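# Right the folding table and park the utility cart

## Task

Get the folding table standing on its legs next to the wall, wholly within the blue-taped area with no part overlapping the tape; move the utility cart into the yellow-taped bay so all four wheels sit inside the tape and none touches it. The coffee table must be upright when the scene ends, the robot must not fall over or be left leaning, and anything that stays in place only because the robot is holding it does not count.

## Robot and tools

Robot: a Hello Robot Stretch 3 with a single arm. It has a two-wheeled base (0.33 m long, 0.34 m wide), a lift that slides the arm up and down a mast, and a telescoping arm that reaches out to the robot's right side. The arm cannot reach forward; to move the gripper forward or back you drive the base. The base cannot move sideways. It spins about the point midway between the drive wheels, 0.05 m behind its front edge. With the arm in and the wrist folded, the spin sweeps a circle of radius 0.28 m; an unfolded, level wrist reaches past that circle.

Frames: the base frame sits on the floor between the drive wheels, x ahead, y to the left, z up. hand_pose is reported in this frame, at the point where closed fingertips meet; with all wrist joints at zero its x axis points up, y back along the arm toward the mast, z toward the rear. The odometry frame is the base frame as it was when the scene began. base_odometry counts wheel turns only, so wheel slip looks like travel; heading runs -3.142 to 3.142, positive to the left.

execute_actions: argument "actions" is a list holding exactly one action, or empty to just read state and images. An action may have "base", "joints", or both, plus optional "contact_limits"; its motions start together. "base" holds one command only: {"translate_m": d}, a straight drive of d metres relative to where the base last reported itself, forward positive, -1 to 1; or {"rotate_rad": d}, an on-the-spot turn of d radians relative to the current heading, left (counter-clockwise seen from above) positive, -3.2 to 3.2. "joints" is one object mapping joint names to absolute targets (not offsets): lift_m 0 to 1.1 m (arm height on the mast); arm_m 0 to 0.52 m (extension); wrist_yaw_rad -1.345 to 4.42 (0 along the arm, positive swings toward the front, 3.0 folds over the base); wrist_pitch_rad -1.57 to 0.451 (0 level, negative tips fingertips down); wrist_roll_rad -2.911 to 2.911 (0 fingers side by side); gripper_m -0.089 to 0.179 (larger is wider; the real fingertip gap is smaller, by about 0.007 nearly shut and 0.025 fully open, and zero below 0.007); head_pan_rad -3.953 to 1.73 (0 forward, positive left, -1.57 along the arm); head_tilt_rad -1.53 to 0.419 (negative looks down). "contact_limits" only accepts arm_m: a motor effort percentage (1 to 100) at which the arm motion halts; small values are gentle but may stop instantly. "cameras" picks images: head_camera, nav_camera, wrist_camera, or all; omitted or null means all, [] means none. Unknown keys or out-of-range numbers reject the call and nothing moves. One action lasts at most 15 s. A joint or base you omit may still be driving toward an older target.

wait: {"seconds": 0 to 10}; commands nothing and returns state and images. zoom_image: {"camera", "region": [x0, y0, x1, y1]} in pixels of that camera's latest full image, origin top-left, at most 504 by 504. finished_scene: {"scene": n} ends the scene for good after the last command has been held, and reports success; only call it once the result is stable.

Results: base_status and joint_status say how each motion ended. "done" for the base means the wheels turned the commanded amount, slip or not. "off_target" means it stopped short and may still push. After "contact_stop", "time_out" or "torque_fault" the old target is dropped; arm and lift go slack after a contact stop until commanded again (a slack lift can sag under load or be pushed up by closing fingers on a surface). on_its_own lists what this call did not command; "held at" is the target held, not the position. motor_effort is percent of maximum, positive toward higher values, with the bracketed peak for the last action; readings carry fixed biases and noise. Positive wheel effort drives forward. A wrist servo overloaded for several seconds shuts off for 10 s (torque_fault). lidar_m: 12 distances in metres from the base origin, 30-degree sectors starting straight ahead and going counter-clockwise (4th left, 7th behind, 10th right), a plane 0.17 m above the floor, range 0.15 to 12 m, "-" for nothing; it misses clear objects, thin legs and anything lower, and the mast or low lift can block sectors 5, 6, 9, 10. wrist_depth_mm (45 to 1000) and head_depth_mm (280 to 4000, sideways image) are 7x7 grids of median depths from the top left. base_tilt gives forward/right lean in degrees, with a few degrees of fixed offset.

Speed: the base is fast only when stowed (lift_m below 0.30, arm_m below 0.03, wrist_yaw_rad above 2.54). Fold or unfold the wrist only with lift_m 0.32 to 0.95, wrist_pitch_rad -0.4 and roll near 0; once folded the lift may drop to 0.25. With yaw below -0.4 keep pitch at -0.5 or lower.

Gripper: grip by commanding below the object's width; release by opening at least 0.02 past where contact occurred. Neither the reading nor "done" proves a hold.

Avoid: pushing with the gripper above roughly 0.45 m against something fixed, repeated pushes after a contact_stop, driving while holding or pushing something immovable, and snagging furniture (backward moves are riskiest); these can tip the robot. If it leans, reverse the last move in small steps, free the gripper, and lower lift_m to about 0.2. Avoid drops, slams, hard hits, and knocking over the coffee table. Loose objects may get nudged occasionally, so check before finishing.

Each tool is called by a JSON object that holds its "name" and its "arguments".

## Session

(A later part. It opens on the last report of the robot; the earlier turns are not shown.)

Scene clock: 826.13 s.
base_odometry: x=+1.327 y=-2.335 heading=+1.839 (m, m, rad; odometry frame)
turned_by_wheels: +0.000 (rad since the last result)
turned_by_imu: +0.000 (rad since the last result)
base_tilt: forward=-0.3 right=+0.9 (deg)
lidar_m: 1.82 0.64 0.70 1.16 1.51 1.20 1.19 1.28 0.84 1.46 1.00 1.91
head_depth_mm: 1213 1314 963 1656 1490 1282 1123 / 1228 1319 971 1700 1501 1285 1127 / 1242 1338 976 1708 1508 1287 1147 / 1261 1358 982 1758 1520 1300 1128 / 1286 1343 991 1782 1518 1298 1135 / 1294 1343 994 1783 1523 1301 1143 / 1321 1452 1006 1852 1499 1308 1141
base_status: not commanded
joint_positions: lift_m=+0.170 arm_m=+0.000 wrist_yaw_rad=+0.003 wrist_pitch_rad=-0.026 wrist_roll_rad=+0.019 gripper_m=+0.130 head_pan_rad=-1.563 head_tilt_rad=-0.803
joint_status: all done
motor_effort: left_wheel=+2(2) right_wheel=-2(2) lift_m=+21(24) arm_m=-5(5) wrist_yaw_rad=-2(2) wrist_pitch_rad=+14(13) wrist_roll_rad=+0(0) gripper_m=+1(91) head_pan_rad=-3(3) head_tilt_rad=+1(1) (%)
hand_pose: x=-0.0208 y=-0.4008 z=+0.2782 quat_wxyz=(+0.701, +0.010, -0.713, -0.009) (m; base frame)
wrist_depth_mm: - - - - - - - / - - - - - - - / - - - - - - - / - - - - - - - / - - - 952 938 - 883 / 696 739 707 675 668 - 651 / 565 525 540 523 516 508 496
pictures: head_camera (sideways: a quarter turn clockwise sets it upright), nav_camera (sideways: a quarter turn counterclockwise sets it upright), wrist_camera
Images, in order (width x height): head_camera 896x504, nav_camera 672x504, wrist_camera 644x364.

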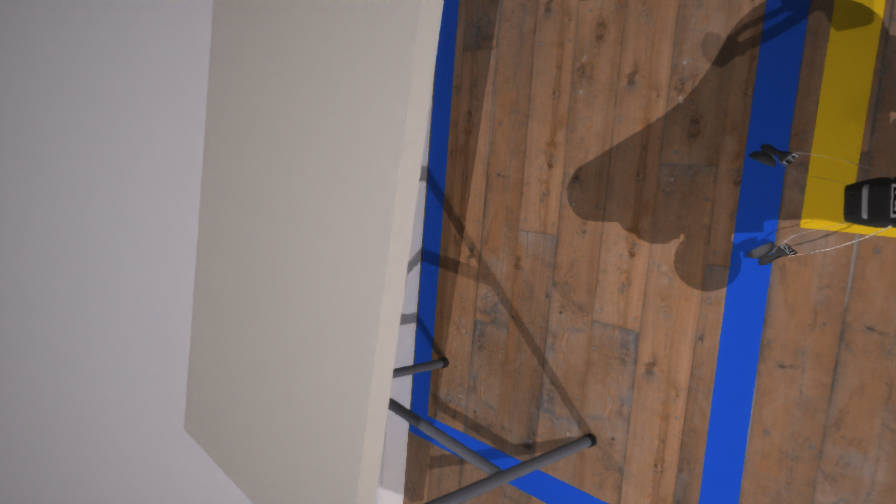

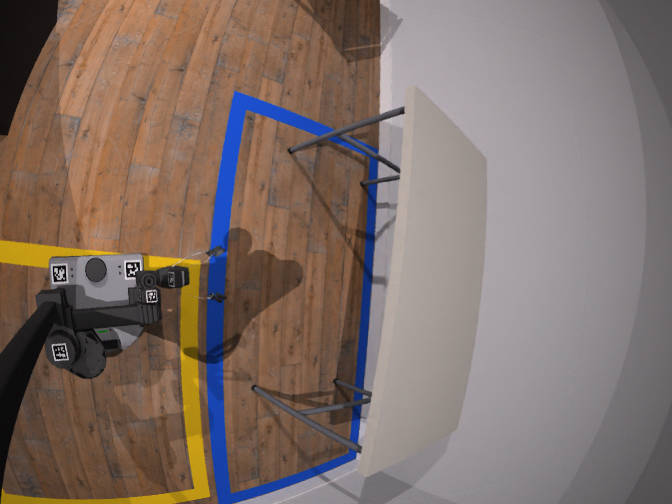

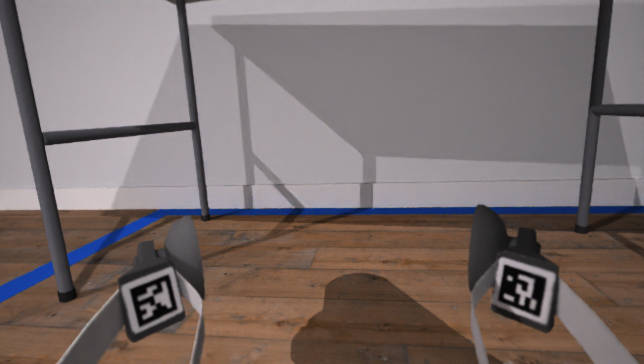

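{"name": "execute_actions", "arguments": {"actions": [{"base":{"rotate_rad":-0.128}}], "cameras": []}}

{"name": "execute_actions", "arguments": {"actions": [{"base":{"translate_m":0.58},"joints":{"head_tilt_rad":-0.85}}]}}

Scene clock: 841.77 s.
base_odometry: x=+1.327 y=-2.335 heading=+1.711 (m, m, rad; odometry frame)
turned_by_wheels: -0.128 (rad since the last result)
turned_by_imu: -0.125 (rad since the last result)
base_tilt: forward=-0.4 right=+0.9 (deg)
lidar_m: 1.82 0.68 0.64 1.66 1.15 1.24 1.19 1.24 0.84 1.46 1.00 2.06
head_depth_mm: 1245 1333 962 1650 1494 1283 1122 / 1243 1337 969 1704 1498 1287 1125 / 1244 1339 976 1708 1511 1294 1149 / 1247 1339 985 1721 1516 1300 1133 / 1249 1342 990 1731 1526 1304 1136 / 1250 1342 993 1774 1536 1308 1144 / 1256 1347 1000 1752 1536 1311 1146
base_status: done
joint_positions: lift_m=+0.170 arm_m=+0.000 wrist_yaw_rad=+0.002 wrist_pitch_rad=-0.026 wrist_roll_rad=+0.019 gripper_m=+0.130 head_pan_rad=-1.563 head_tilt_rad=-0.803
joint_status: not commanded
motor_effort: left_wheel=+2(5) right_wheel=-1(4) lift_m=+21(21) arm_m=-5(5) wrist_yaw_rad=-1(2) wrist_pitch_rad=+14(14) wrist_roll_rad=+0(0) gripper_m=-1(1) head_pan_rad=-3(3) head_tilt_rad=+1(1) (%)
hand_pose: x=-0.0210 y=-0.4008 z=+0.2782 quat_wxyz=(+0.701, +0.010, -0.713, -0.009) (m; base frame)
wrist_depth_mm: - - - - - - - / - - - - - - - / - - - - - - - / - - - - - - - / - - - 999 976 958 887 / 737 740 696 687 657 - 645 / 566 522 540 540 514 506 500
pictures: none
No camera images: the call's "cameras" was empty. Leave "cameras" out to get every camera's image.

Scene clock: 848.77 s.
base_odometry: x=+1.246 y=-1.761 heading=+1.711 (m, m, rad; odometry frame)
turned_by_wheels: +0.000 (rad since the last result)
turned_by_imu: +0.001 (rad since the last result)
base_tilt: forward=-0.4 right=+0.9 (deg)
lidar_m: 1.25 3.08 0.50 0.48 0.49 1.79 1.77 1.27 1.51 0.79 1.51 1.47
head_depth_mm: 1254 1186 912 1731 1463 1258 1111 / 1257 1193 917 1732 1466 1268 1114 / 1255 1202 954 1747 1472 1273 1138 / 1262 1354 962 1661 1471 1269 1132 / 1259 1442 1706 1768 1481 1277 1124 / 1263 1437 1701 1777 1492 1285 1128 / 1268 1447 1704 1779 1500 1287 1134
base_status: done
joint_positions: lift_m=+0.170 arm_m=+0.000 wrist_yaw_rad=+0.002 wrist_pitch_rad=-0.026 wrist_roll_rad=+0.019 gripper_m=+0.130 head_pan_rad=-1.563 head_tilt_rad=-0.839
joint_status: all done
motor_effort: left_wheel=+2(6) right_wheel=-2(2) lift_m=+21(21) arm_m=-6(5) wrist_yaw_rad=-2(2) wrist_pitch_rad=+14(14) wrist_roll_rad=+0(0) gripper_m=+0(0) head_pan_rad=-3(2) head_tilt_rad=-4(9) (%)
hand_pose: x=-0.0210 y=-0.4008 z=+0.2782 quat_wxyz=(+0.701, +0.010, -0.713, -0.009) (m; base frame)
wrist_depth_mm: - - - - - - - / - - - - - - - / - - - - - - - / - - - - - - - / - - - 962 954 - 878 / 741 742 710 680 667 - 645 / 561 525 536 526 522 506 498
pictures: head_camera (sideways: a quarter turn clockwise sets it upright), nav_camera (sideways: a quarter turn counterclockwise sets it upright), wrist_camera
Images, in order (width x height): head_camera 896x504, nav_camera 672x504, wrist_camera 644x364.

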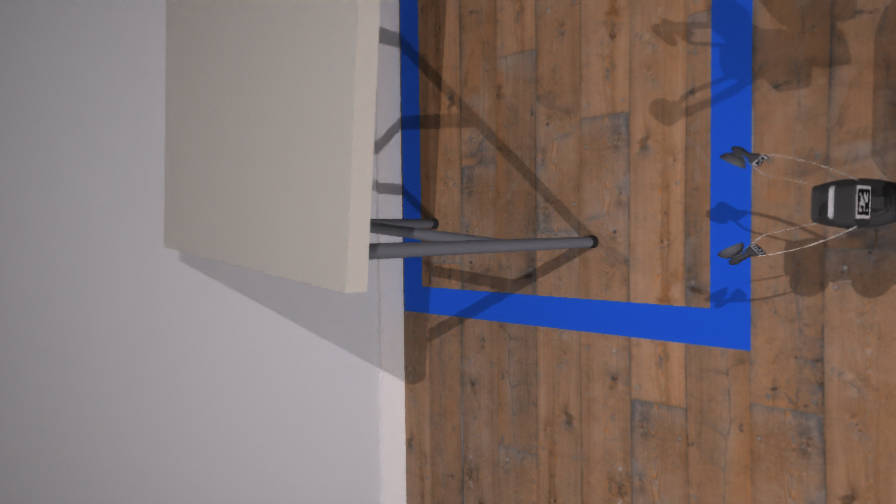

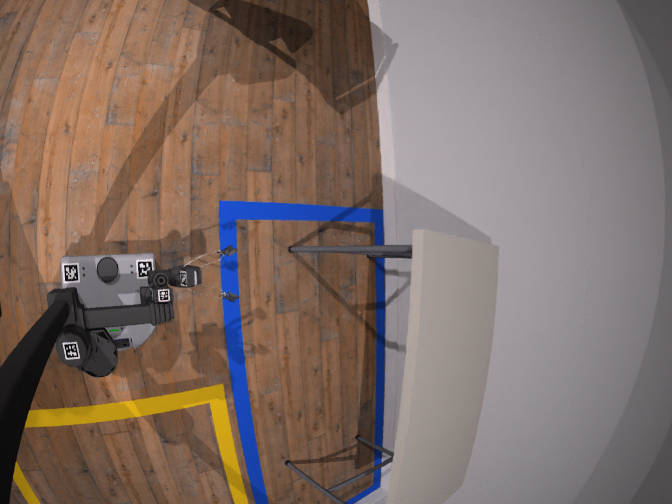

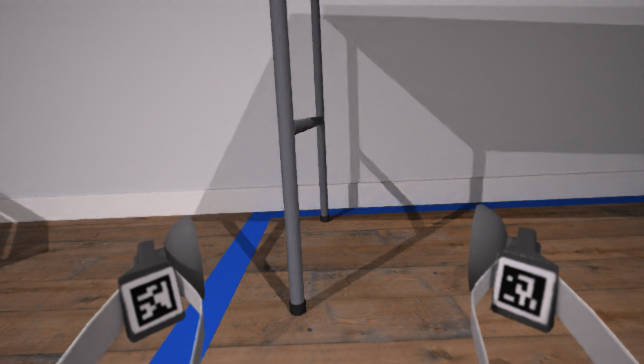

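{"name": "execute_actions", "arguments": {"actions": [{"joints":{"arm_m":0.37},"contact_limits":{"arm_m":20}}]}}

Scene clock: 869.97 s.
base_odometry: x=+1.246 y=-1.761 heading=+1.711 (m, m, rad; odometry frame)
turned_by_wheels: +0.000 (rad since the last result)
turned_by_imu: +0.001 (rad since the last result)
base_tilt: forward=-0.4 right=+0.9 (deg)
lidar_m: 1.24 3.06 0.50 0.48 0.50 1.79 1.76 1.26 1.52 0.79 1.51 1.46
head_depth_mm: 1252 1179 908 1726 1459 1262 1114 / 1252 1195 919 1738 1463 1264 1116 / 1258 1200 955 1745 1503 1243 1116 / 1258 1353 962 1665 1478 1273 1119 / 1263 1445 1692 1765 1477 1276 1122 / 1264 1440 1701 1774 1490 1280 1130 / 1264 1446 1706 1780 1496 1287 1133
base_status: not commanded
joint_positions: lift_m=+0.170 arm_m=+0.370 wrist_yaw_rad=+0.001 wrist_pitch_rad=-0.025 wrist_roll_rad=+0.019 gripper_m=+0.130 head_pan_rad=-1.563 head_tilt_rad=-0.839
joint_status: all done
motor_effort: left_wheel=+2(2) right_wheel=-2(2) lift_m=+21(21) arm_m=+7(6) wrist_yaw_rad=-1(2) wrist_pitch_rad=+13(14) wrist_roll_rad=+0(0) gripper_m=+0(0) head_pan_rad=-3(3) head_tilt_rad=-4(4) (%)
contact_limits: arm_m 20 (drawing in: default 32, maximum 52; extending or still: default 44, maximum 72)
hand_pose: x=-0.0211 y=-0.7702 z=+0.2784 quat_wxyz=(+0.701, +0.010, -0.713, -0.009) (m; base frame)
wrist_depth_mm: 778 762 764 790 769 757 764 / 793 806 774 799 783 785 788 / 816 829 182 797 814 823 809 / 846 835 184 837 841 848 863 / 869 861 197 848 867 824 842 / 721 758 198 682 651 - 643 / 570 515 490 523 522 509 498
pictures: head_camera (sideways: a quarter turn clockwise sets it upright), nav_camera (sideways: a quarter turn counterclockwise sets it upright), wrist_camera
Images, in order (width x height): head_camera 896x504, nav_camera 672x504, wrist_camera 644x364.

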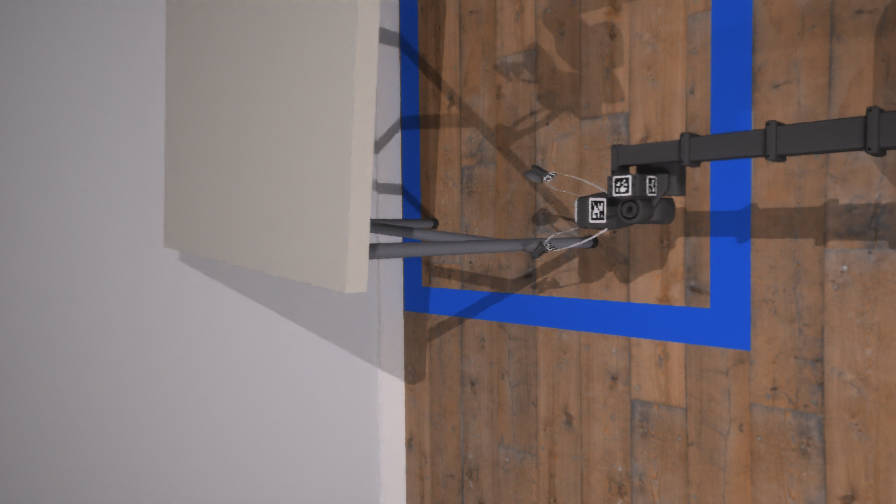

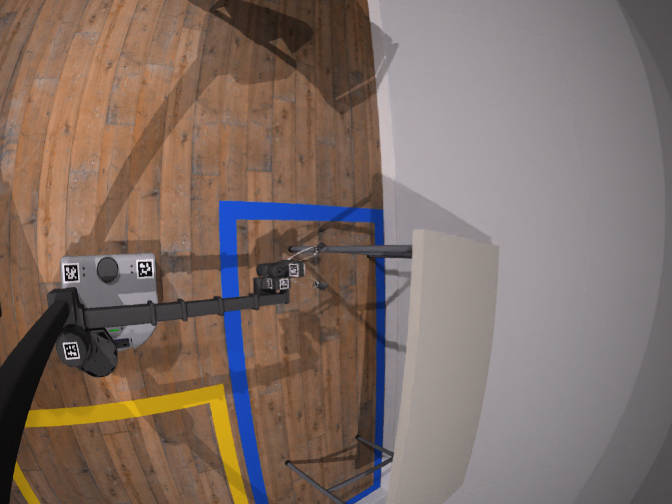

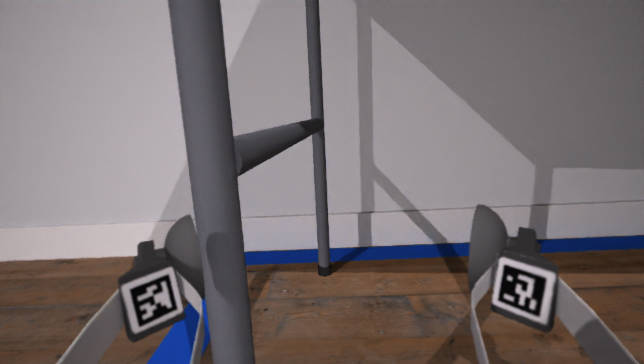

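{"name": "execute_actions", "arguments": {"actions": [{"base":{"translate_m":0.05}}], "cameras": ["wrist_camera"]}}

Scene clock: 878.57 s.
base_odometry: x=+1.239 y=-1.711 heading=+1.712 (m, m, rad; odometry frame)
turned_by_wheels: +0.000 (rad since the last result)
turned_by_imu: +0.001 (rad since the last result)
base_tilt: forward=-0.3 right=+1.0 (deg)
lidar_m: 1.20 3.02 0.50 0.48 0.50 1.83 1.81 1.30 1.51 0.79 1.51 1.40
head_depth_mm: 1253 1179 911 1723 1460 1262 1110 / 1252 1189 943 1726 1464 1270 1113 / 1260 1198 954 1711 1506 1245 1116 / 1256 1414 1569 1714 1465 1273 1125 / 1262 1442 1688 1768 1481 1284 1126 / 1261 1443 1689 1779 1492 1282 1130 / 1261 1446 1693 1785 1494 1291 1132
base_status: done
joint_positions: lift_m=+0.170 arm_m=+0.370 wrist_yaw_rad=+0.001 wrist_pitch_rad=-0.025 wrist_roll_rad=+0.019 gripper_m=+0.130 head_pan_rad=-1.563 head_tilt_rad=-0.839
joint_status: not commanded
motor_effort: left_wheel=+2(5) right_wheel=-2(3) lift_m=+21(21) arm_m=+5(6) wrist_yaw_rad=-1(1) wrist_pitch_rad=+13(13) wrist_roll_rad=+0(0) gripper_m=+0(0) head_pan_rad=-3(3) head_tilt_rad=-4(4) (%)
hand_pose: x=-0.0211 y=-0.7702 z=+0.2784 quat_wxyz=(+0.701, +0.010, -0.713, -0.009) (m; base frame)
wrist_depth_mm: 779 773 768 616 787 796 763 / 814 793 794 177 790 792 783 / 819 812 825 179 802 798 828 / 838 854 833 185 852 831 846 / 867 845 850 704 844 840 829 / 730 740 695 595 662 - 648 / 553 519 537 479 520 503 503
pictures: wrist_camera
Images, in order (width x height): wrist_camera 644x364.

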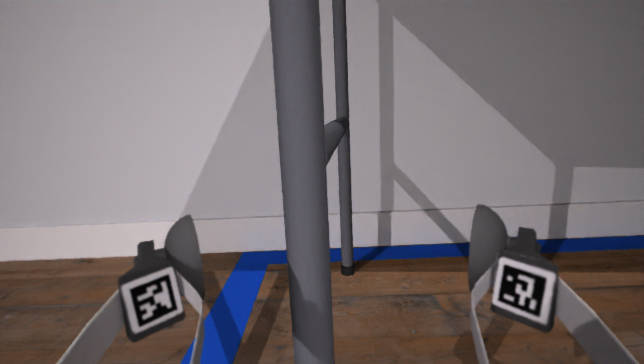

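{"name": "execute_actions", "arguments": {"actions": [{"joints":{"arm_m":0.385,"gripper_m":0.0}}], "cameras": ["wrist_camera"]}}

{"name": "execute_actions", "arguments": {"actions": [{"joints":{"arm_m":0.285},"contact_limits":{"arm_m":45}}]}}

Scene clock: 884.23 s.
base_odometry: x=+1.239 y=-1.711 heading=+1.712 (m, m, rad; odometry frame)
turned_by_wheels: +0.001 (rad since the last result)
turned_by_imu: +0.002 (rad since the last result)
base_tilt: forward=-0.4 right=+0.9 (deg)
lidar_m: 1.19 3.02 0.50 0.48 0.50 1.83 1.81 1.30 1.51 0.79 1.51 1.40
head_depth_mm: 1250 1181 911 1732 1453 1260 1110 / 1255 1188 946 1740 1466 1262 1124 / 1258 1203 952 1706 1500 1247 1118 / 1257 1418 1579 1719 1473 1271 1121 / 1253 1440 1687 1763 1482 1277 1127 / 1264 1445 1698 1774 1495 1281 1129 / 1265 1450 1704 1770 1499 1291 1136
base_status: not commanded
joint_positions: lift_m=+0.170 arm_m=+0.385 wrist_yaw_rad=+0.027 wrist_pitch_rad=-0.025 wrist_roll_rad=+0.019 gripper_m=+0.000 head_pan_rad=-1.563 head_tilt_rad=-0.839
joint_status: all done
on_its_own: wrist_yaw_rad is at rest, and its effort (-22) is outside its rest range (-12 to +12)
motor_effort: left_wheel=+9(9) right_wheel=-11(11) lift_m=+21(21) arm_m=+6(7) wrist_yaw_rad=-22(23) wrist_pitch_rad=+13(13) wrist_roll_rad=+0(0) gripper_m=-10(97) head_pan_rad=-3(3) head_tilt_rad=-4(4) (%)
hand_pose: x=-0.0145 y=-0.7851 z=+0.2784 quat_wxyz=(+0.701, +0.019, -0.713, +0.000) (m; base frame)
wrist_depth_mm: 779 784 752 153 746 757 744 / 804 800 804 157 774 762 767 / 821 817 819 163 787 787 772 / 851 840 834 661 810 825 807 / 865 865 851 168 819 808 819 / 726 711 701 174 698 648 622 / 562 551 535 189 515 507 496
pictures: wrist_camera
Images, in order (width x height): wrist_camera 644x364.

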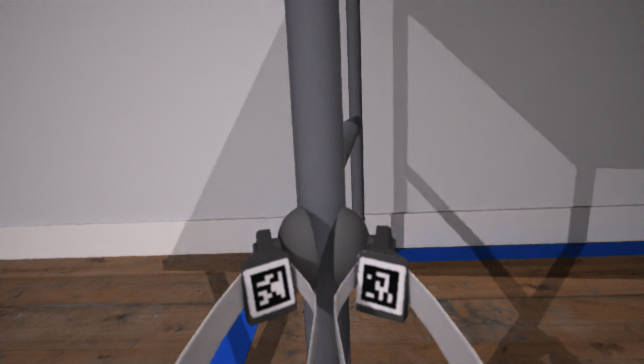

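Scene clock: 886.20 s.
base_odometry: x=+1.239 y=-1.711 heading=+1.712 (m, m, rad; odometry frame)
turned_by_wheels: -0.001 (rad since the last result)
turned_by_imu: -0.001 (rad since the last result)
base_tilt: forward=-0.3 right=+0.9 (deg)
lidar_m: 1.20 3.02 0.50 0.48 0.50 1.82 1.81 1.30 1.51 0.79 1.51 1.40
head_depth_mm: 1252 1182 910 1738 1455 1258 1111 / 1254 1191 945 1729 1464 1268 1116 / 1258 1202 954 1703 1473 1221 1118 / 1259 1409 1577 1711 1443 1271 1125 / 1257 1444 1692 1765 1486 1274 1121 / 1266 1436 1680 1777 1488 1281 1130 / 1262 1453 1689 1791 1496 1287 1135
base_status: not commanded
joint_positions: lift_m=+0.170 arm_m=+0.285 wrist_yaw_rad=+0.002 wrist_pitch_rad=-0.025 wrist_roll_rad=+0.019 gripper_m=+0.000 head_pan_rad=-1.563 head_tilt_rad=-0.839
joint_status: all done
motor_effort: left_wheel=+3(9) right_wheel=-1(11) lift_m=+21(21) arm_m=-5(7) wrist_yaw_rad=-2(22) wrist_pitch_rad=+13(13) wrist_roll_rad=+0(0) gripper_m=-3(10) head_pan_rad=-3(3) head_tilt_rad=-4(4) (%)
contact_limits: arm_m 45 (drawing in: default 32, maximum 52; extending or still: default 44, maximum 72)
hand_pose: x=-0.0210 y=-0.6859 z=+0.2784 quat_wxyz=(+0.701, +0.010, -0.713, -0.009) (m; base frame)
wrist_depth_mm: 837 862 828 856 846 854 838 / 846 878 872 727 863 887 848 / 911 911 902 755 899 895 891 / 931 923 926 898 905 909 889 / 953 937 921 901 916 908 868 / 740 723 707 - 689 650 639 / 551 544 536 494 511 509 503
pictures: head_camera (sideways: a quarter turn clockwise sets it upright), nav_camera (sideways: a quarter turn counterclockwise sets it upright), wrist_camera
Images, in order (width x height): head_camera 896x504, nav_camera 672x504, wrist_camera 644x364.

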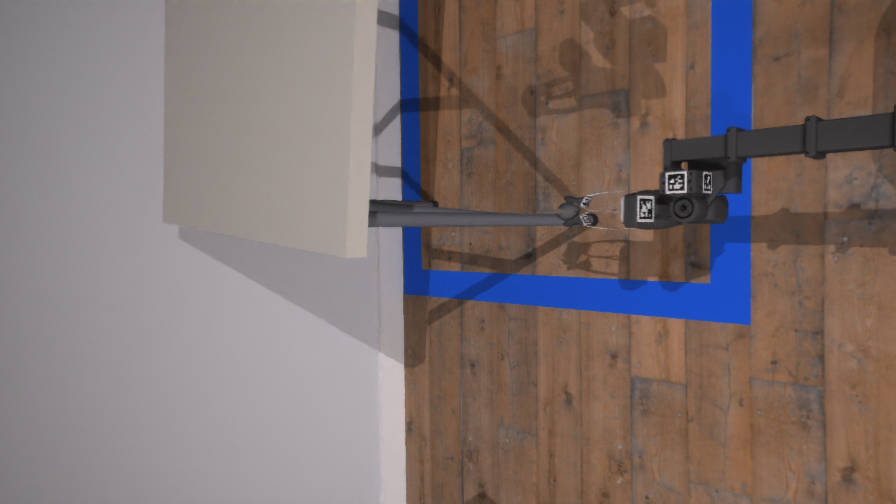

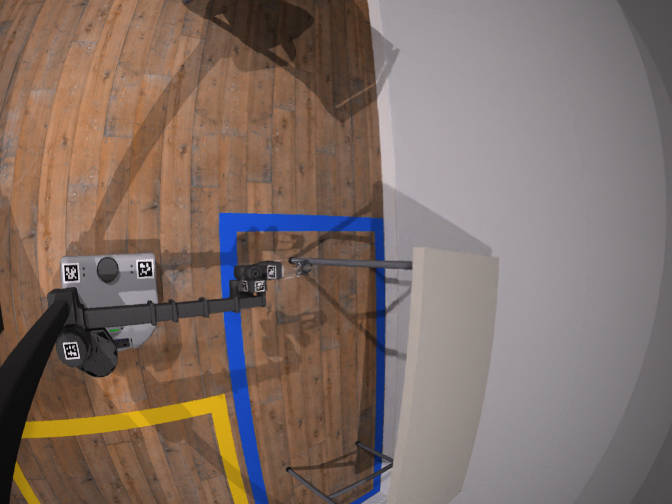

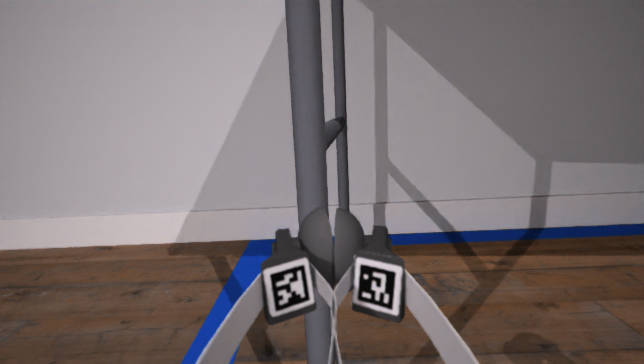

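{"name": "execute_actions", "arguments": {"actions": [{"joints":{"gripper_m":0.13}}], "cameras": []}}

{"name": "execute_actions", "arguments": {"actions": [{"joints":{"arm_m":0.45},"contact_limits":{"arm_m":20}}], "cameras": ["wrist_camera"]}}

{"name": "execute_actions", "arguments": {"actions": [{"joints":{"gripper_m":-0.03}}], "cameras": ["wrist_camera","head_camera"]}}

Scene clock: 897.77 s.
base_odometry: x=+1.239 y=-1.711 heading=+1.712 (m, m, rad; odometry frame)
turned_by_wheels: +0.000 (rad since the last result)
turned_by_imu: +0.001 (rad since the last result)
base_tilt: forward=-0.3 right=+0.9 (deg)
lidar_m: 1.20 3.02 0.50 0.48 0.49 1.83 1.81 1.30 1.51 0.79 1.51 1.40
head_depth_mm: 1253 1179 910 1731 1458 1253 1112 / 1257 1191 945 1744 1465 1268 1113 / 1254 1203 953 1706 1470 1226 1114 / 1261 1416 1576 1710 1447 1272 1116 / 1261 1442 1689 1761 1483 1277 1127 / 1263 1445 1692 1772 1490 1285 1132 / 1262 1446 1699 1793 1494 1288 1134
base_status: not commanded
joint_positions: lift_m=+0.170 arm_m=+0.285 wrist_yaw_rad=+0.002 wrist_pitch_rad=-0.025 wrist_roll_rad=+0.019 gripper_m=+0.130 head_pan_rad=-1.563 head_tilt_rad=-0.839
joint_status: all done
motor_effort: left_wheel=+2(2) right_wheel=-1(1) lift_m=+21(21) arm_m=-5(5) wrist_yaw_rad=-2(2) wrist_pitch_rad=+13(13) wrist_roll_rad=+0(0) gripper_m=+0(93) head_pan_rad=-3(3) head_tilt_rad=-4(4) (%)
hand_pose: x=-0.0210 y=-0.6859 z=+0.2784 quat_wxyz=(+0.701, +0.010, -0.713, -0.009) (m; base frame)
wrist_depth_mm: 858 846 842 829 839 859 855 / 877 863 872 721 871 864 863 / 900 886 889 743 911 890 889 / 928 918 920 911 922 928 913 / 933 911 902 834 941 923 876 / 726 745 701 643 672 - 638 / 559 528 533 509 520 511 500
pictures: none
No camera images: the call's "cameras" was empty. Leave "cameras" out to get every camera's image.

Scene clock: 900.23 s.
base_odometry: x=+1.239 y=-1.711 heading=+1.712 (m, m, rad; odometry frame)
turned_by_wheels: +0.000 (rad since the last result)
turned_by_imu: +0.000 (rad since the last result)
base_tilt: forward=-0.4 right=+0.9 (deg)
lidar_m: 1.20 3.03 0.50 0.48 0.50 1.83 1.82 1.30 1.51 0.79 1.50 1.40
head_depth_mm: 1252 1180 910 1736 1456 1259 1110 / 1253 1190 947 1737 1464 1268 1121 / 1253 1202 955 1707 1538 1270 1119 / 1257 1414 1575 1716 1472 1272 1125 / 1257 1440 1690 1768 1482 1277 1125 / 1257 1443 1696 1767 1496 1290 1129 / 1267 1448 1698 1785 1496 1288 1132
base_status: not commanded
joint_positions: lift_m=+0.170 arm_m=+0.450 wrist_yaw_rad=+0.002 wrist_pitch_rad=-0.025 wrist_roll_rad=+0.019 gripper_m=+0.130 head_pan_rad=-1.563 head_tilt_rad=-0.839
joint_status: all done
motor_effort: left_wheel=+2(2) right_wheel=-1(1) lift_m=+21(21) arm_m=+6(6) wrist_yaw_rad=-1(2) wrist_pitch_rad=+13(13) wrist_roll_rad=+0(0) gripper_m=+0(0) head_pan_rad=-3(3) head_tilt_rad=-4(4) (%)
contact_limits: arm_m 20 (drawing in: default 32, maximum 52; extending or still: default 44, maximum 72)
hand_pose: x=-0.0211 y=-0.8502 z=+0.2784 quat_wxyz=(+0.701, +0.010, -0.713, -0.009) (m; base frame)
wrist_depth_mm: 695 705 685 556 706 702 690 / 739 749 708 567 728 722 722 / 742 747 733 102 733 738 740 / 755 768 747 104 773 773 761 / 782 790 801 106 767 785 758 / 729 742 652 108 652 - 627 / 563 518 510 111 520 507 502
pictures: wrist_camera
Images, in order (width x height): wrist_camera 644x364.

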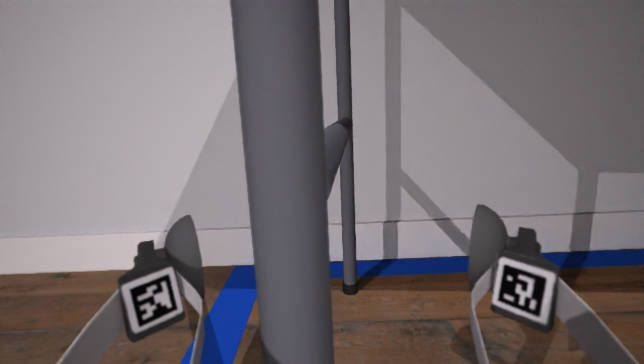

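Scene clock: 902.73 s.
base_odometry: x=+1.239 y=-1.711 heading=+1.712 (m, m, rad; odometry frame)
turned_by_wheels: +0.000 (rad since the last result)
turned_by_imu: +0.001 (rad since the last result)
base_tilt: forward=-0.3 right=+0.9 (deg)
lidar_m: 1.20 3.02 0.50 0.48 0.50 1.83 1.81 1.30 1.51 0.79 1.51 1.40
head_depth_mm: 1254 1181 910 1726 1454 1259 1109 / 1258 1185 944 1739 1459 1265 1126 / 1255 1204 953 1711 1545 1268 1118 / 1255 1412 1574 1721 1467 1273 1118 / 1262 1446 1693 1763 1486 1278 1125 / 1259 1446 1697 1778 1490 1285 1127 / 1267 1451 1703 1785 1496 1289 1130
base_status: not commanded
joint_positions: lift_m=+0.170 arm_m=+0.450 wrist_yaw_rad=+0.057 wrist_pitch_rad=-0.025 wrist_roll_rad=+0.019 gripper_m=-0.026 head_pan_rad=-1.563 head_tilt_rad=-0.839
joint_status: all done
on_its_own: wrist_yaw_rad is held at +0.053, not at your +0.000, by its stall guard, which is not easing now
motor_effort: left_wheel=+5(13) right_wheel=-6(18) lift_m=+21(21) arm_m=+5(6) wrist_yaw_rad=-4(29) wrist_pitch_rad=+13(13) wrist_roll_rad=+0(0) gripper_m=-7(99) head_pan_rad=-2(2) head_tilt_rad=-4(4) (%)
hand_pose: x=-0.0070 y=-0.8498 z=+0.2784 quat_wxyz=(+0.701, +0.029, -0.713, +0.011) (m; base frame)
wrist_depth_mm: 738 722 709 90 679 669 675 / 749 747 738 93 691 700 681 / 769 777 767 96 734 722 715 / 805 789 789 99 740 739 723 / 827 803 808 102 762 764 740 / 742 705 744 105 - 649 632 / 556 543 515 109 519 511 503
pictures: head_camera (sideways: a quarter turn clockwise sets it upright), wrist_camera
Images, in order (width x height): head_camera 896x504, wrist_camera 644x364.

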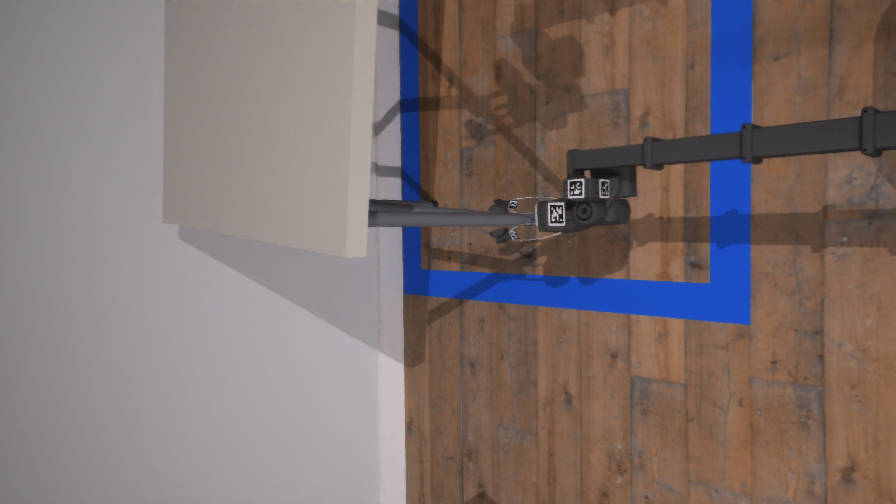

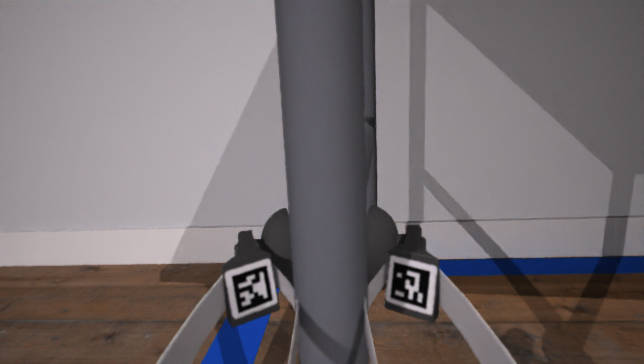

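{"name": "execute_actions", "arguments": {"actions": [{"joints":{"arm_m":0.36,"wrist_yaw_rad":0.05},"contact_limits":{"arm_m":45}}], "cameras": ["wrist_camera","head_camera"]}}

Scene clock: 912.87 s.
base_odometry: x=+1.239 y=-1.711 heading=+1.711 (m, m, rad; odometry frame)
turned_by_wheels: -0.001 (rad since the last result)
turned_by_imu: +0.000 (rad since the last result)
base_tilt: forward=-0.4 right=+1.0 (deg)
lidar_m: 1.20 3.02 0.50 0.48 0.50 1.82 1.81 1.31 1.51 0.72 1.51 1.40
head_depth_mm: 1252 1172 906 1682 1456 1258 1109 / 1257 1184 913 1701 1460 1265 1113 / 1255 1195 920 1658 1502 1232 1118 / 1256 1413 1613 1747 1475 1271 1121 / 1257 1441 1694 1766 1482 1278 1125 / 1262 1449 1701 1778 1481 1285 1131 / 1262 1450 1707 1779 1494 1287 1135
base_status: not commanded
joint_positions: lift_m=+0.170 arm_m=+0.361 wrist_yaw_rad=+0.040 wrist_pitch_rad=-0.022 wrist_roll_rad=+0.019 gripper_m=-0.016 head_pan_rad=-1.563 head_tilt_rad=-0.840
joint_status: all done
on_its_own: gripper_m is held at -0.017, not at your -0.030, by its stall guard, which is not easing now
motor_effort: left_wheel=+0(6) right_wheel=+3(7) lift_m=+22(22) arm_m=-13(18) wrist_yaw_rad=+8(9) wrist_pitch_rad=+12(14) wrist_roll_rad=+0(0) gripper_m=-16(24) head_pan_rad=-3(3) head_tilt_rad=-3(4) (%)
contact_limits: arm_m 45 (drawing in: default 32, maximum 52; extending or still: default 44, maximum 72)
hand_pose: x=-0.0113 y=-0.7613 z=+0.2790 quat_wxyz=(+0.701, +0.022, -0.713, +0.006) (m; base frame)
wrist_depth_mm: 799 797 795 108 774 750 758 / 821 802 810 111 790 779 780 / 850 832 823 115 818 806 802 / 875 867 873 118 840 820 829 / 899 870 872 122 861 824 837 / 728 715 719 125 - 664 632 / 556 546 541 134 517 508 493
pictures: head_camera (sideways: a quarter turn clockwise sets it upright), wrist_camera
Images, in order (width x height): head_camera 896x504, wrist_camera 644x364.

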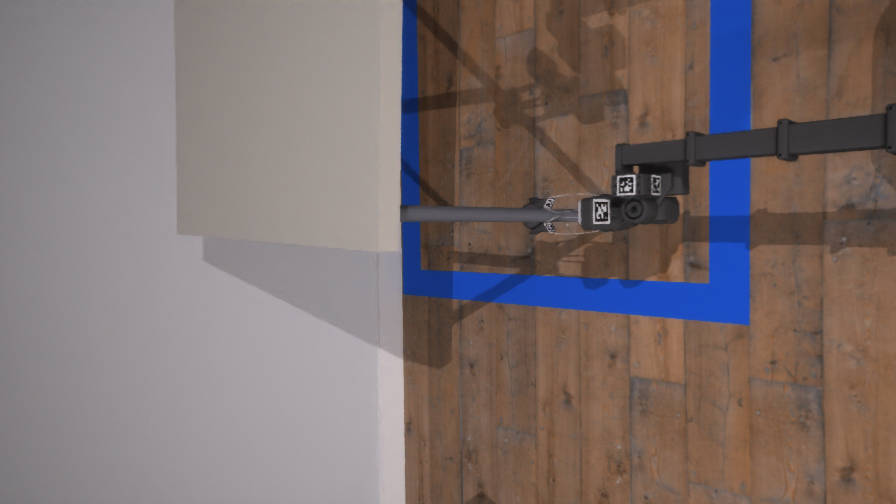

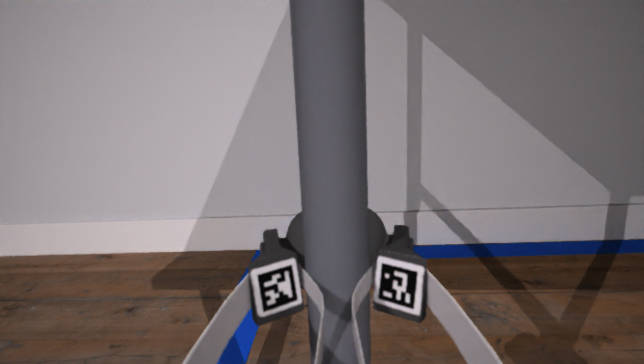

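{"name": "execute_actions", "arguments": {"actions": [{"joints":{"arm_m":0.325},"contact_limits":{"arm_m":45}}], "cameras": []}}

{"name": "execute_actions", "arguments": {"actions": [{"joints":{"gripper_m":0.12,"wrist_yaw_rad":0.0,"arm_m":0.34}}], "cameras": []}}

{"name": "execute_actions", "arguments": {"actions": [{"joints":{"arm_m":0.0,"head_pan_rad":-1.9,"head_tilt_rad":-0.75}}]}}

Scene clock: 926.47 s.
base_odometry: x=+1.239 y=-1.711 heading=+1.711 (m, m, rad; odometry frame)
turned_by_wheels: +0.000 (rad since the last result)
turned_by_imu: +0.001 (rad since the last result)
base_tilt: forward=-0.4 right=+1.0 (deg)
lidar_m: 1.20 3.02 0.50 0.48 0.50 1.83 1.81 1.31 1.51 0.69 1.51 1.40
head_depth_mm: 1251 1176 909 1639 1452 1258 1110 / 1256 1188 914 1646 1461 1264 1114 / 1254 1198 916 1603 1431 1219 1117 / 1260 1382 1612 1713 1474 1269 1119 / 1259 1443 1695 1771 1483 1278 1124 / 1267 1444 1689 1779 1484 1280 1129 / 1263 1449 1692 1778 1500 1288 1135
base_status: not commanded
joint_positions: lift_m=+0.170 arm_m=+0.326 wrist_yaw_rad=+0.037 wrist_pitch_rad=-0.023 wrist_roll_rad=+0.019 gripper_m=-0.016 head_pan_rad=-1.563 head_tilt_rad=-0.840
joint_status: all done
on_its_own: gripper_m is held at -0.017, not at your -0.030, by its stall guard, which is not easing now
motor_effort: left_wheel=+0(0) right_wheel=+3(3) lift_m=+22(22) arm_m=-13(17) wrist_yaw_rad=+11(10) wrist_pitch_rad=+12(12) wrist_roll_rad=+0(0) gripper_m=-17(17) head_pan_rad=-3(2) head_tilt_rad=-3(4) (%)
contact_limits: arm_m 45 (drawing in: default 32, maximum 52; extending or still: default 44, maximum 72)
hand_pose: x=-0.0121 y=-0.7263 z=+0.2790 quat_wxyz=(+0.701, +0.021, -0.713, +0.005) (m; base frame)
wrist_depth_mm: 823 808 814 108 800 802 801 / 870 843 832 112 826 815 803 / 887 844 864 115 845 835 830 / 899 898 889 119 859 866 871 / 920 906 893 122 892 888 856 / 735 712 714 125 - 645 631 / 554 549 543 482 513 506 498
pictures: none
No camera images: the call's "cameras" was empty. Leave "cameras" out to get every camera's image.

Scene clock: 928.33 s.
base_odometry: x=+1.239 y=-1.711 heading=+1.712 (m, m, rad; odometry frame)
turned_by_wheels: +0.000 (rad since the last result)
turned_by_imu: +0.001 (rad since the last result)
base_tilt: forward=-0.3 right=+0.9 (deg)
lidar_m: 1.20 3.03 0.50 0.48 0.50 1.82 1.82 1.30 1.51 0.69 1.51 1.40
head_depth_mm: 1252 1176 905 1641 1458 1259 1112 / 1255 1191 914 1640 1460 1258 1110 / 1260 1202 919 1619 1471 1228 1116 / 1259 1387 1609 1709 1475 1271 1119 / 1261 1446 1698 1760 1479 1275 1126 / 1266 1447 1698 1773 1493 1281 1132 / 1266 1448 1690 1785 1494 1290 1135
base_status: not commanded
joint_positions: lift_m=+0.170 arm_m=+0.340 wrist_yaw_rad=+0.003 wrist_pitch_rad=-0.025 wrist_roll_rad=+0.019 gripper_m=+0.120 head_pan_rad=-1.563 head_tilt_rad=-0.840
joint_status: all done
motor_effort: left_wheel=+3(4) right_wheel=-2(6) lift_m=+22(22) arm_m=+6(17) wrist_yaw_rad=-2(13) wrist_pitch_rad=+13(14) wrist_roll_rad=+0(0) gripper_m=+0(92) head_pan_rad=-3(3) head_tilt_rad=-4(4) (%)
hand_pose: x=-0.0207 y=-0.7402 z=+0.2784 quat_wxyz=(+0.701, +0.010, -0.713, -0.008) (m; base frame)
wrist_depth_mm: 785 784 814 102 788 785 779 / 847 824 819 105 813 809 825 / 849 855 840 109 834 838 848 / 867 857 856 112 871 858 855 / 885 884 877 116 870 885 868 / 742 746 695 121 670 - 638 / 558 516 540 124 511 502 501
pictures: none
No camera images: the call's "cameras" was empty. Leave "cameras" out to get every camera's image.

Scene clock: 932.03 s.
base_odometry: x=+1.239 y=-1.711 heading=+1.712 (m, m, rad; odometry frame)
turned_by_wheels: +0.000 (rad since the last result)
turned_by_imu: +0.001 (rad since the last result)
base_tilt: forward=-0.3 right=+0.8 (deg)
lidar_m: 1.20 3.03 0.50 0.48 0.50 1.83 1.81 1.31 1.51 0.69 1.51 1.39
head_depth_mm: 1431 1540 1044 1787 1553 1312 1139 / 1384 1511 1053 1780 1550 1320 1150 / 1334 1468 1057 1735 1560 1326 1144 / 1295 1432 1067 914 1571 1330 1145 / 1255 1400 1074 888 1578 1299 1156 / 1220 1360 1082 890 1583 1335 1160 / 1184 1323 1479 1719 1594 1344 1161
base_status: not commanded
joint_positions: lift_m=+0.170 arm_m=+0.000 wrist_yaw_rad=+0.001 wrist_pitch_rad=-0.025 wrist_roll_rad=+0.019 gripper_m=+0.120 head_pan_rad=-1.893 head_tilt_rad=-0.754
joint_status: all done
motor_effort: left_wheel=+3(3) right_wheel=-2(2) lift_m=+22(22) arm_m=-5(6) wrist_yaw_rad=-1(3) wrist_pitch_rad=+13(13) wrist_roll_rad=+0(0) gripper_m=+0(0) head_pan_rad=-3(21) head_tilt_rad=+1(10) (%)
hand_pose: x=-0.0212 y=-0.4009 z=+0.2784 quat_wxyz=(+0.701, +0.009, -0.713, -0.009) (m; base frame)
wrist_depth_mm: - - - - - - - / - - - - - - - / - - - - - - - / - - - - - - - / - - - 903 924 - 862 / 734 753 696 647 669 - 647 / 563 521 545 516 522 514 506
pictures: head_camera (sideways: a quarter turn clockwise sets it upright), nav_camera (sideways: a quarter turn counterclockwise sets it upright), wrist_camera
Images, in order (width x height): head_camera 896x504, nav_camera 672x504, wrist_camera 644x364.

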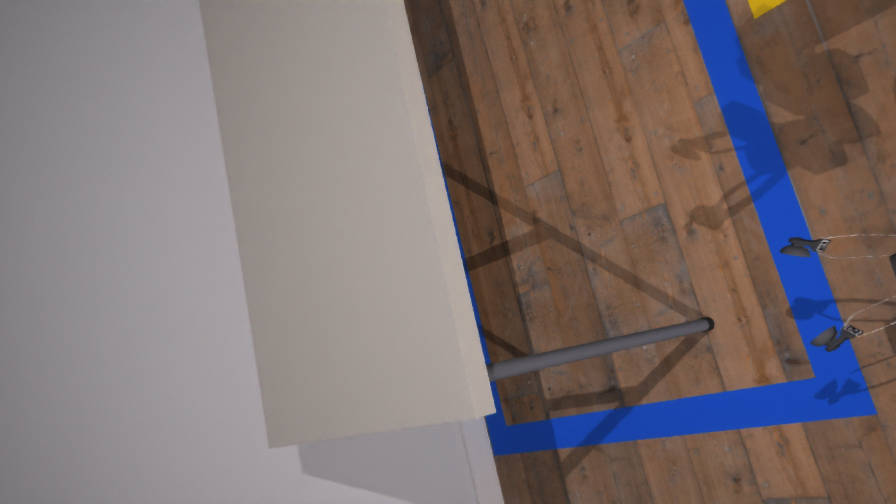

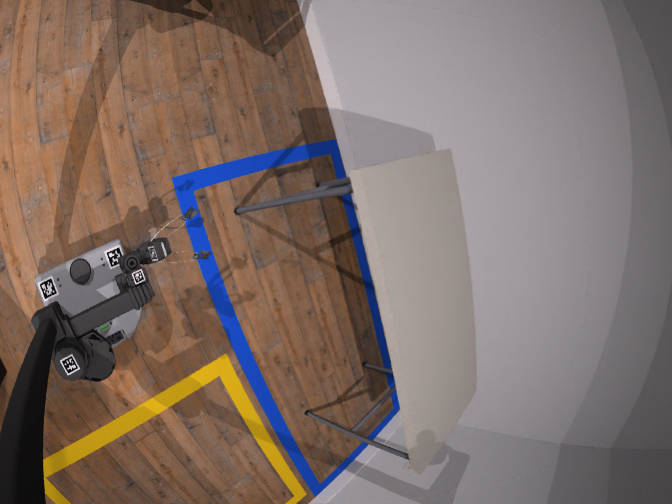

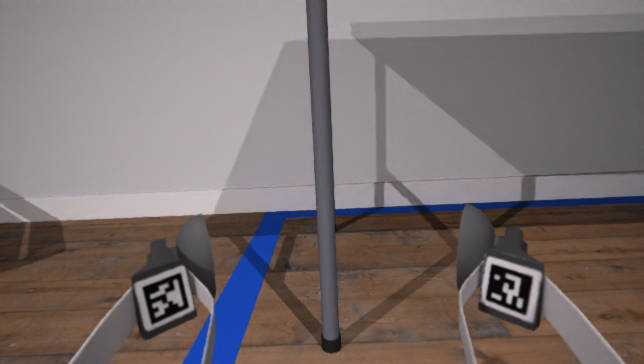

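{"name": "execute_actions", "arguments": {"actions": [{"joints":{"head_pan_rad":-2.45,"head_tilt_rad":-0.6,"lift_m":0.34,"wrist_pitch_rad":-0.4,"gripper_m":0.05}}], "cameras": ["head_camera"]}}

Scene clock: 963.87 s.
base_odometry: x=+1.239 y=-1.711 heading=+1.712 (m, m, rad; odometry frame)
turned_by_wheels: +0.000 (rad since the last result)
turned_by_imu: +0.001 (rad since the last result)
base_tilt: forward=-0.3 right=+1.0 (deg)
lidar_m: 1.20 3.02 0.50 0.48 0.50 1.82 1.81 1.31 1.51 0.69 1.51 1.40
head_depth_mm: 1625 1754 1919 2073 1777 1442 1216 / 1736 1886 2030 2198 1772 1445 1223 / 1864 2044 1459 2236 1729 1445 1225 / 1859 2048 1473 2072 1796 1456 1226 / 1680 1825 1479 1073 1803 1462 1231 / 1527 1654 1492 1031 1752 1470 1236 / 1405 1495 1551 1036 878 1475 1237
base_status: not commanded
joint_positions: lift_m=+0.340 arm_m=+0.000 wrist_yaw_rad=+0.001 wrist_pitch_rad=-0.414 wrist_roll_rad=+0.019 gripper_m=+0.050 head_pan_rad=-2.443 head_tilt_rad=-0.606
joint_status: all done
motor_effort: left_wheel=+3(2) right_wheel=-2(2) lift_m=+28(30) arm_m=-5(6) wrist_yaw_rad=-1(2) wrist_pitch_rad=+7(14) wrist_roll_rad=-1(1) gripper_m=-1(92) head_pan_rad=-3(29) head_tilt_rad=+1(11) (%)
hand_pose: x=-0.0213 y=-0.3703 z=+0.3535 quat_wxyz=(+0.686, +0.144, -0.698, -0.147) (m; base frame)
wrist_depth_mm: - - - - - - - / - - - - - - - / - - - - - - - / 901 884 857 816 819 783 774 / 741 717 710 667 697 650 643 / 614 597 - 574 - 559 543 / 522 517 505 512 488 488 483
pictures: head_camera (sideways: a quarter turn clockwise sets it upright)
Images, in order (width x height): head_camera 896x504.

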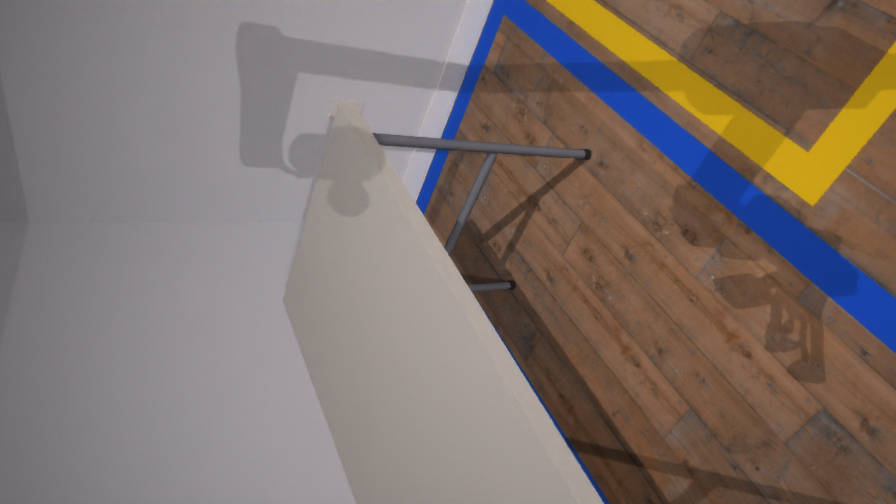

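{"name": "zoom_image", "arguments": {"camera": "head_camera", "region": [400, 0, 800, 300]}}

Region (400, 0, 800, 300) of head_camera's 896x504 image, scaled by 1.260, with more detail than that image has; it fills the top 378 rows of this view, and the rest is white.

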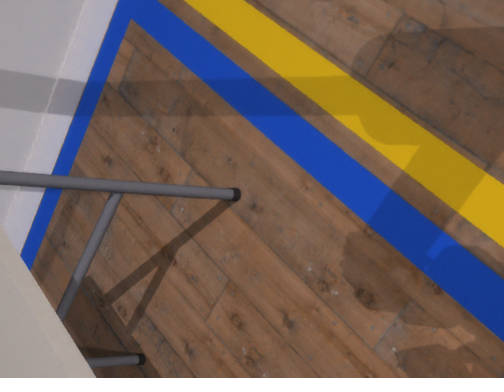

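{"name": "execute_actions", "arguments": {"actions": [{"joints":{"wrist_yaw_rad":3.0,"head_pan_rad":0.0,"head_tilt_rad":-0.55}}], "cameras": ["head_camera","nav_camera"]}}

Scene clock: 1003.93 s.
base_odometry: x=+1.239 y=-1.711 heading=+1.712 (m, m, rad; odometry frame)
turned_by_wheels: +0.000 (rad since the last result)
turned_by_imu: +0.001 (rad since the last result)
base_tilt: forward=-0.4 right=+0.9 (deg)
lidar_m: 1.20 3.02 0.50 0.48 0.50 1.83 1.82 1.31 1.51 0.69 1.51 1.40
head_depth_mm: 2436 2658 2808 2273 1802 1502 1249 / 2441 2664 1592 1687 1741 1498 1252 / 2450 2683 1603 1491 1705 1508 1258 / 2429 2688 1756 1875 1813 1515 1261 / 2440 2654 2854 2418 1901 1524 1262 / 2461 2696 2958 2574 1912 1530 1269 / 2466 2684 2938 2580 1927 1533 1272
base_status: not commanded
joint_positions: lift_m=+0.340 arm_m=+0.000 wrist_yaw_rad=+2.997 wrist_pitch_rad=-0.414 wrist_roll_rad=+0.019 gripper_m=+0.050 head_pan_rad=-0.007 head_tilt_rad=-0.557
joint_status: all done
motor_effort: left_wheel=+2(3) right_wheel=-2(2) lift_m=+28(28) arm_m=-5(5) wrist_yaw_rad=+1(2) wrist_pitch_rad=+8(7) wrist_roll_rad=-1(0) gripper_m=-1(0) head_pan_rad=+2(33) head_tilt_rad=+2(6) (%)
hand_pose: x=+0.0111 y=+0.0773 z=+0.3535 quat_wxyz=(+0.196, +0.707, +0.093, +0.673) (m; base frame)
wrist_depth_mm: - - 466 477 500 532 - / - - 500 516 548 - - / - - 538 561 590 930 - / 904 866 589 621 653 803 772 / 723 710 - 662 693 657 643 / 612 594 - 571 - 564 549 / 520 523 - 519 488 487 480
pictures: head_camera (sideways: a quarter turn clockwise sets it upright), nav_camera (sideways: a quarter turn counterclockwise sets it upright)
Images, in order (width x height): head_camera 896x504, nav_camera 672x504.

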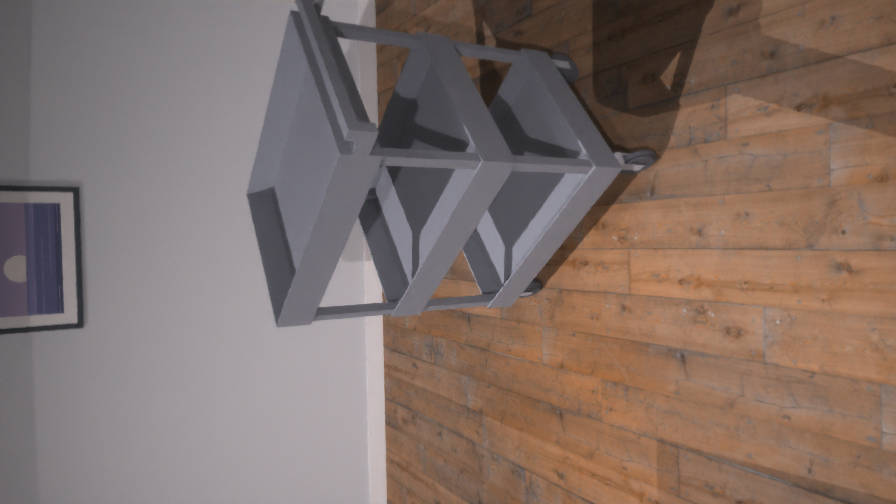

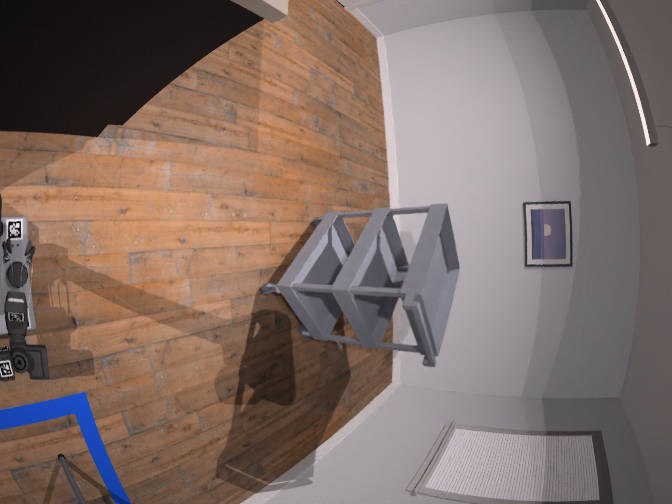

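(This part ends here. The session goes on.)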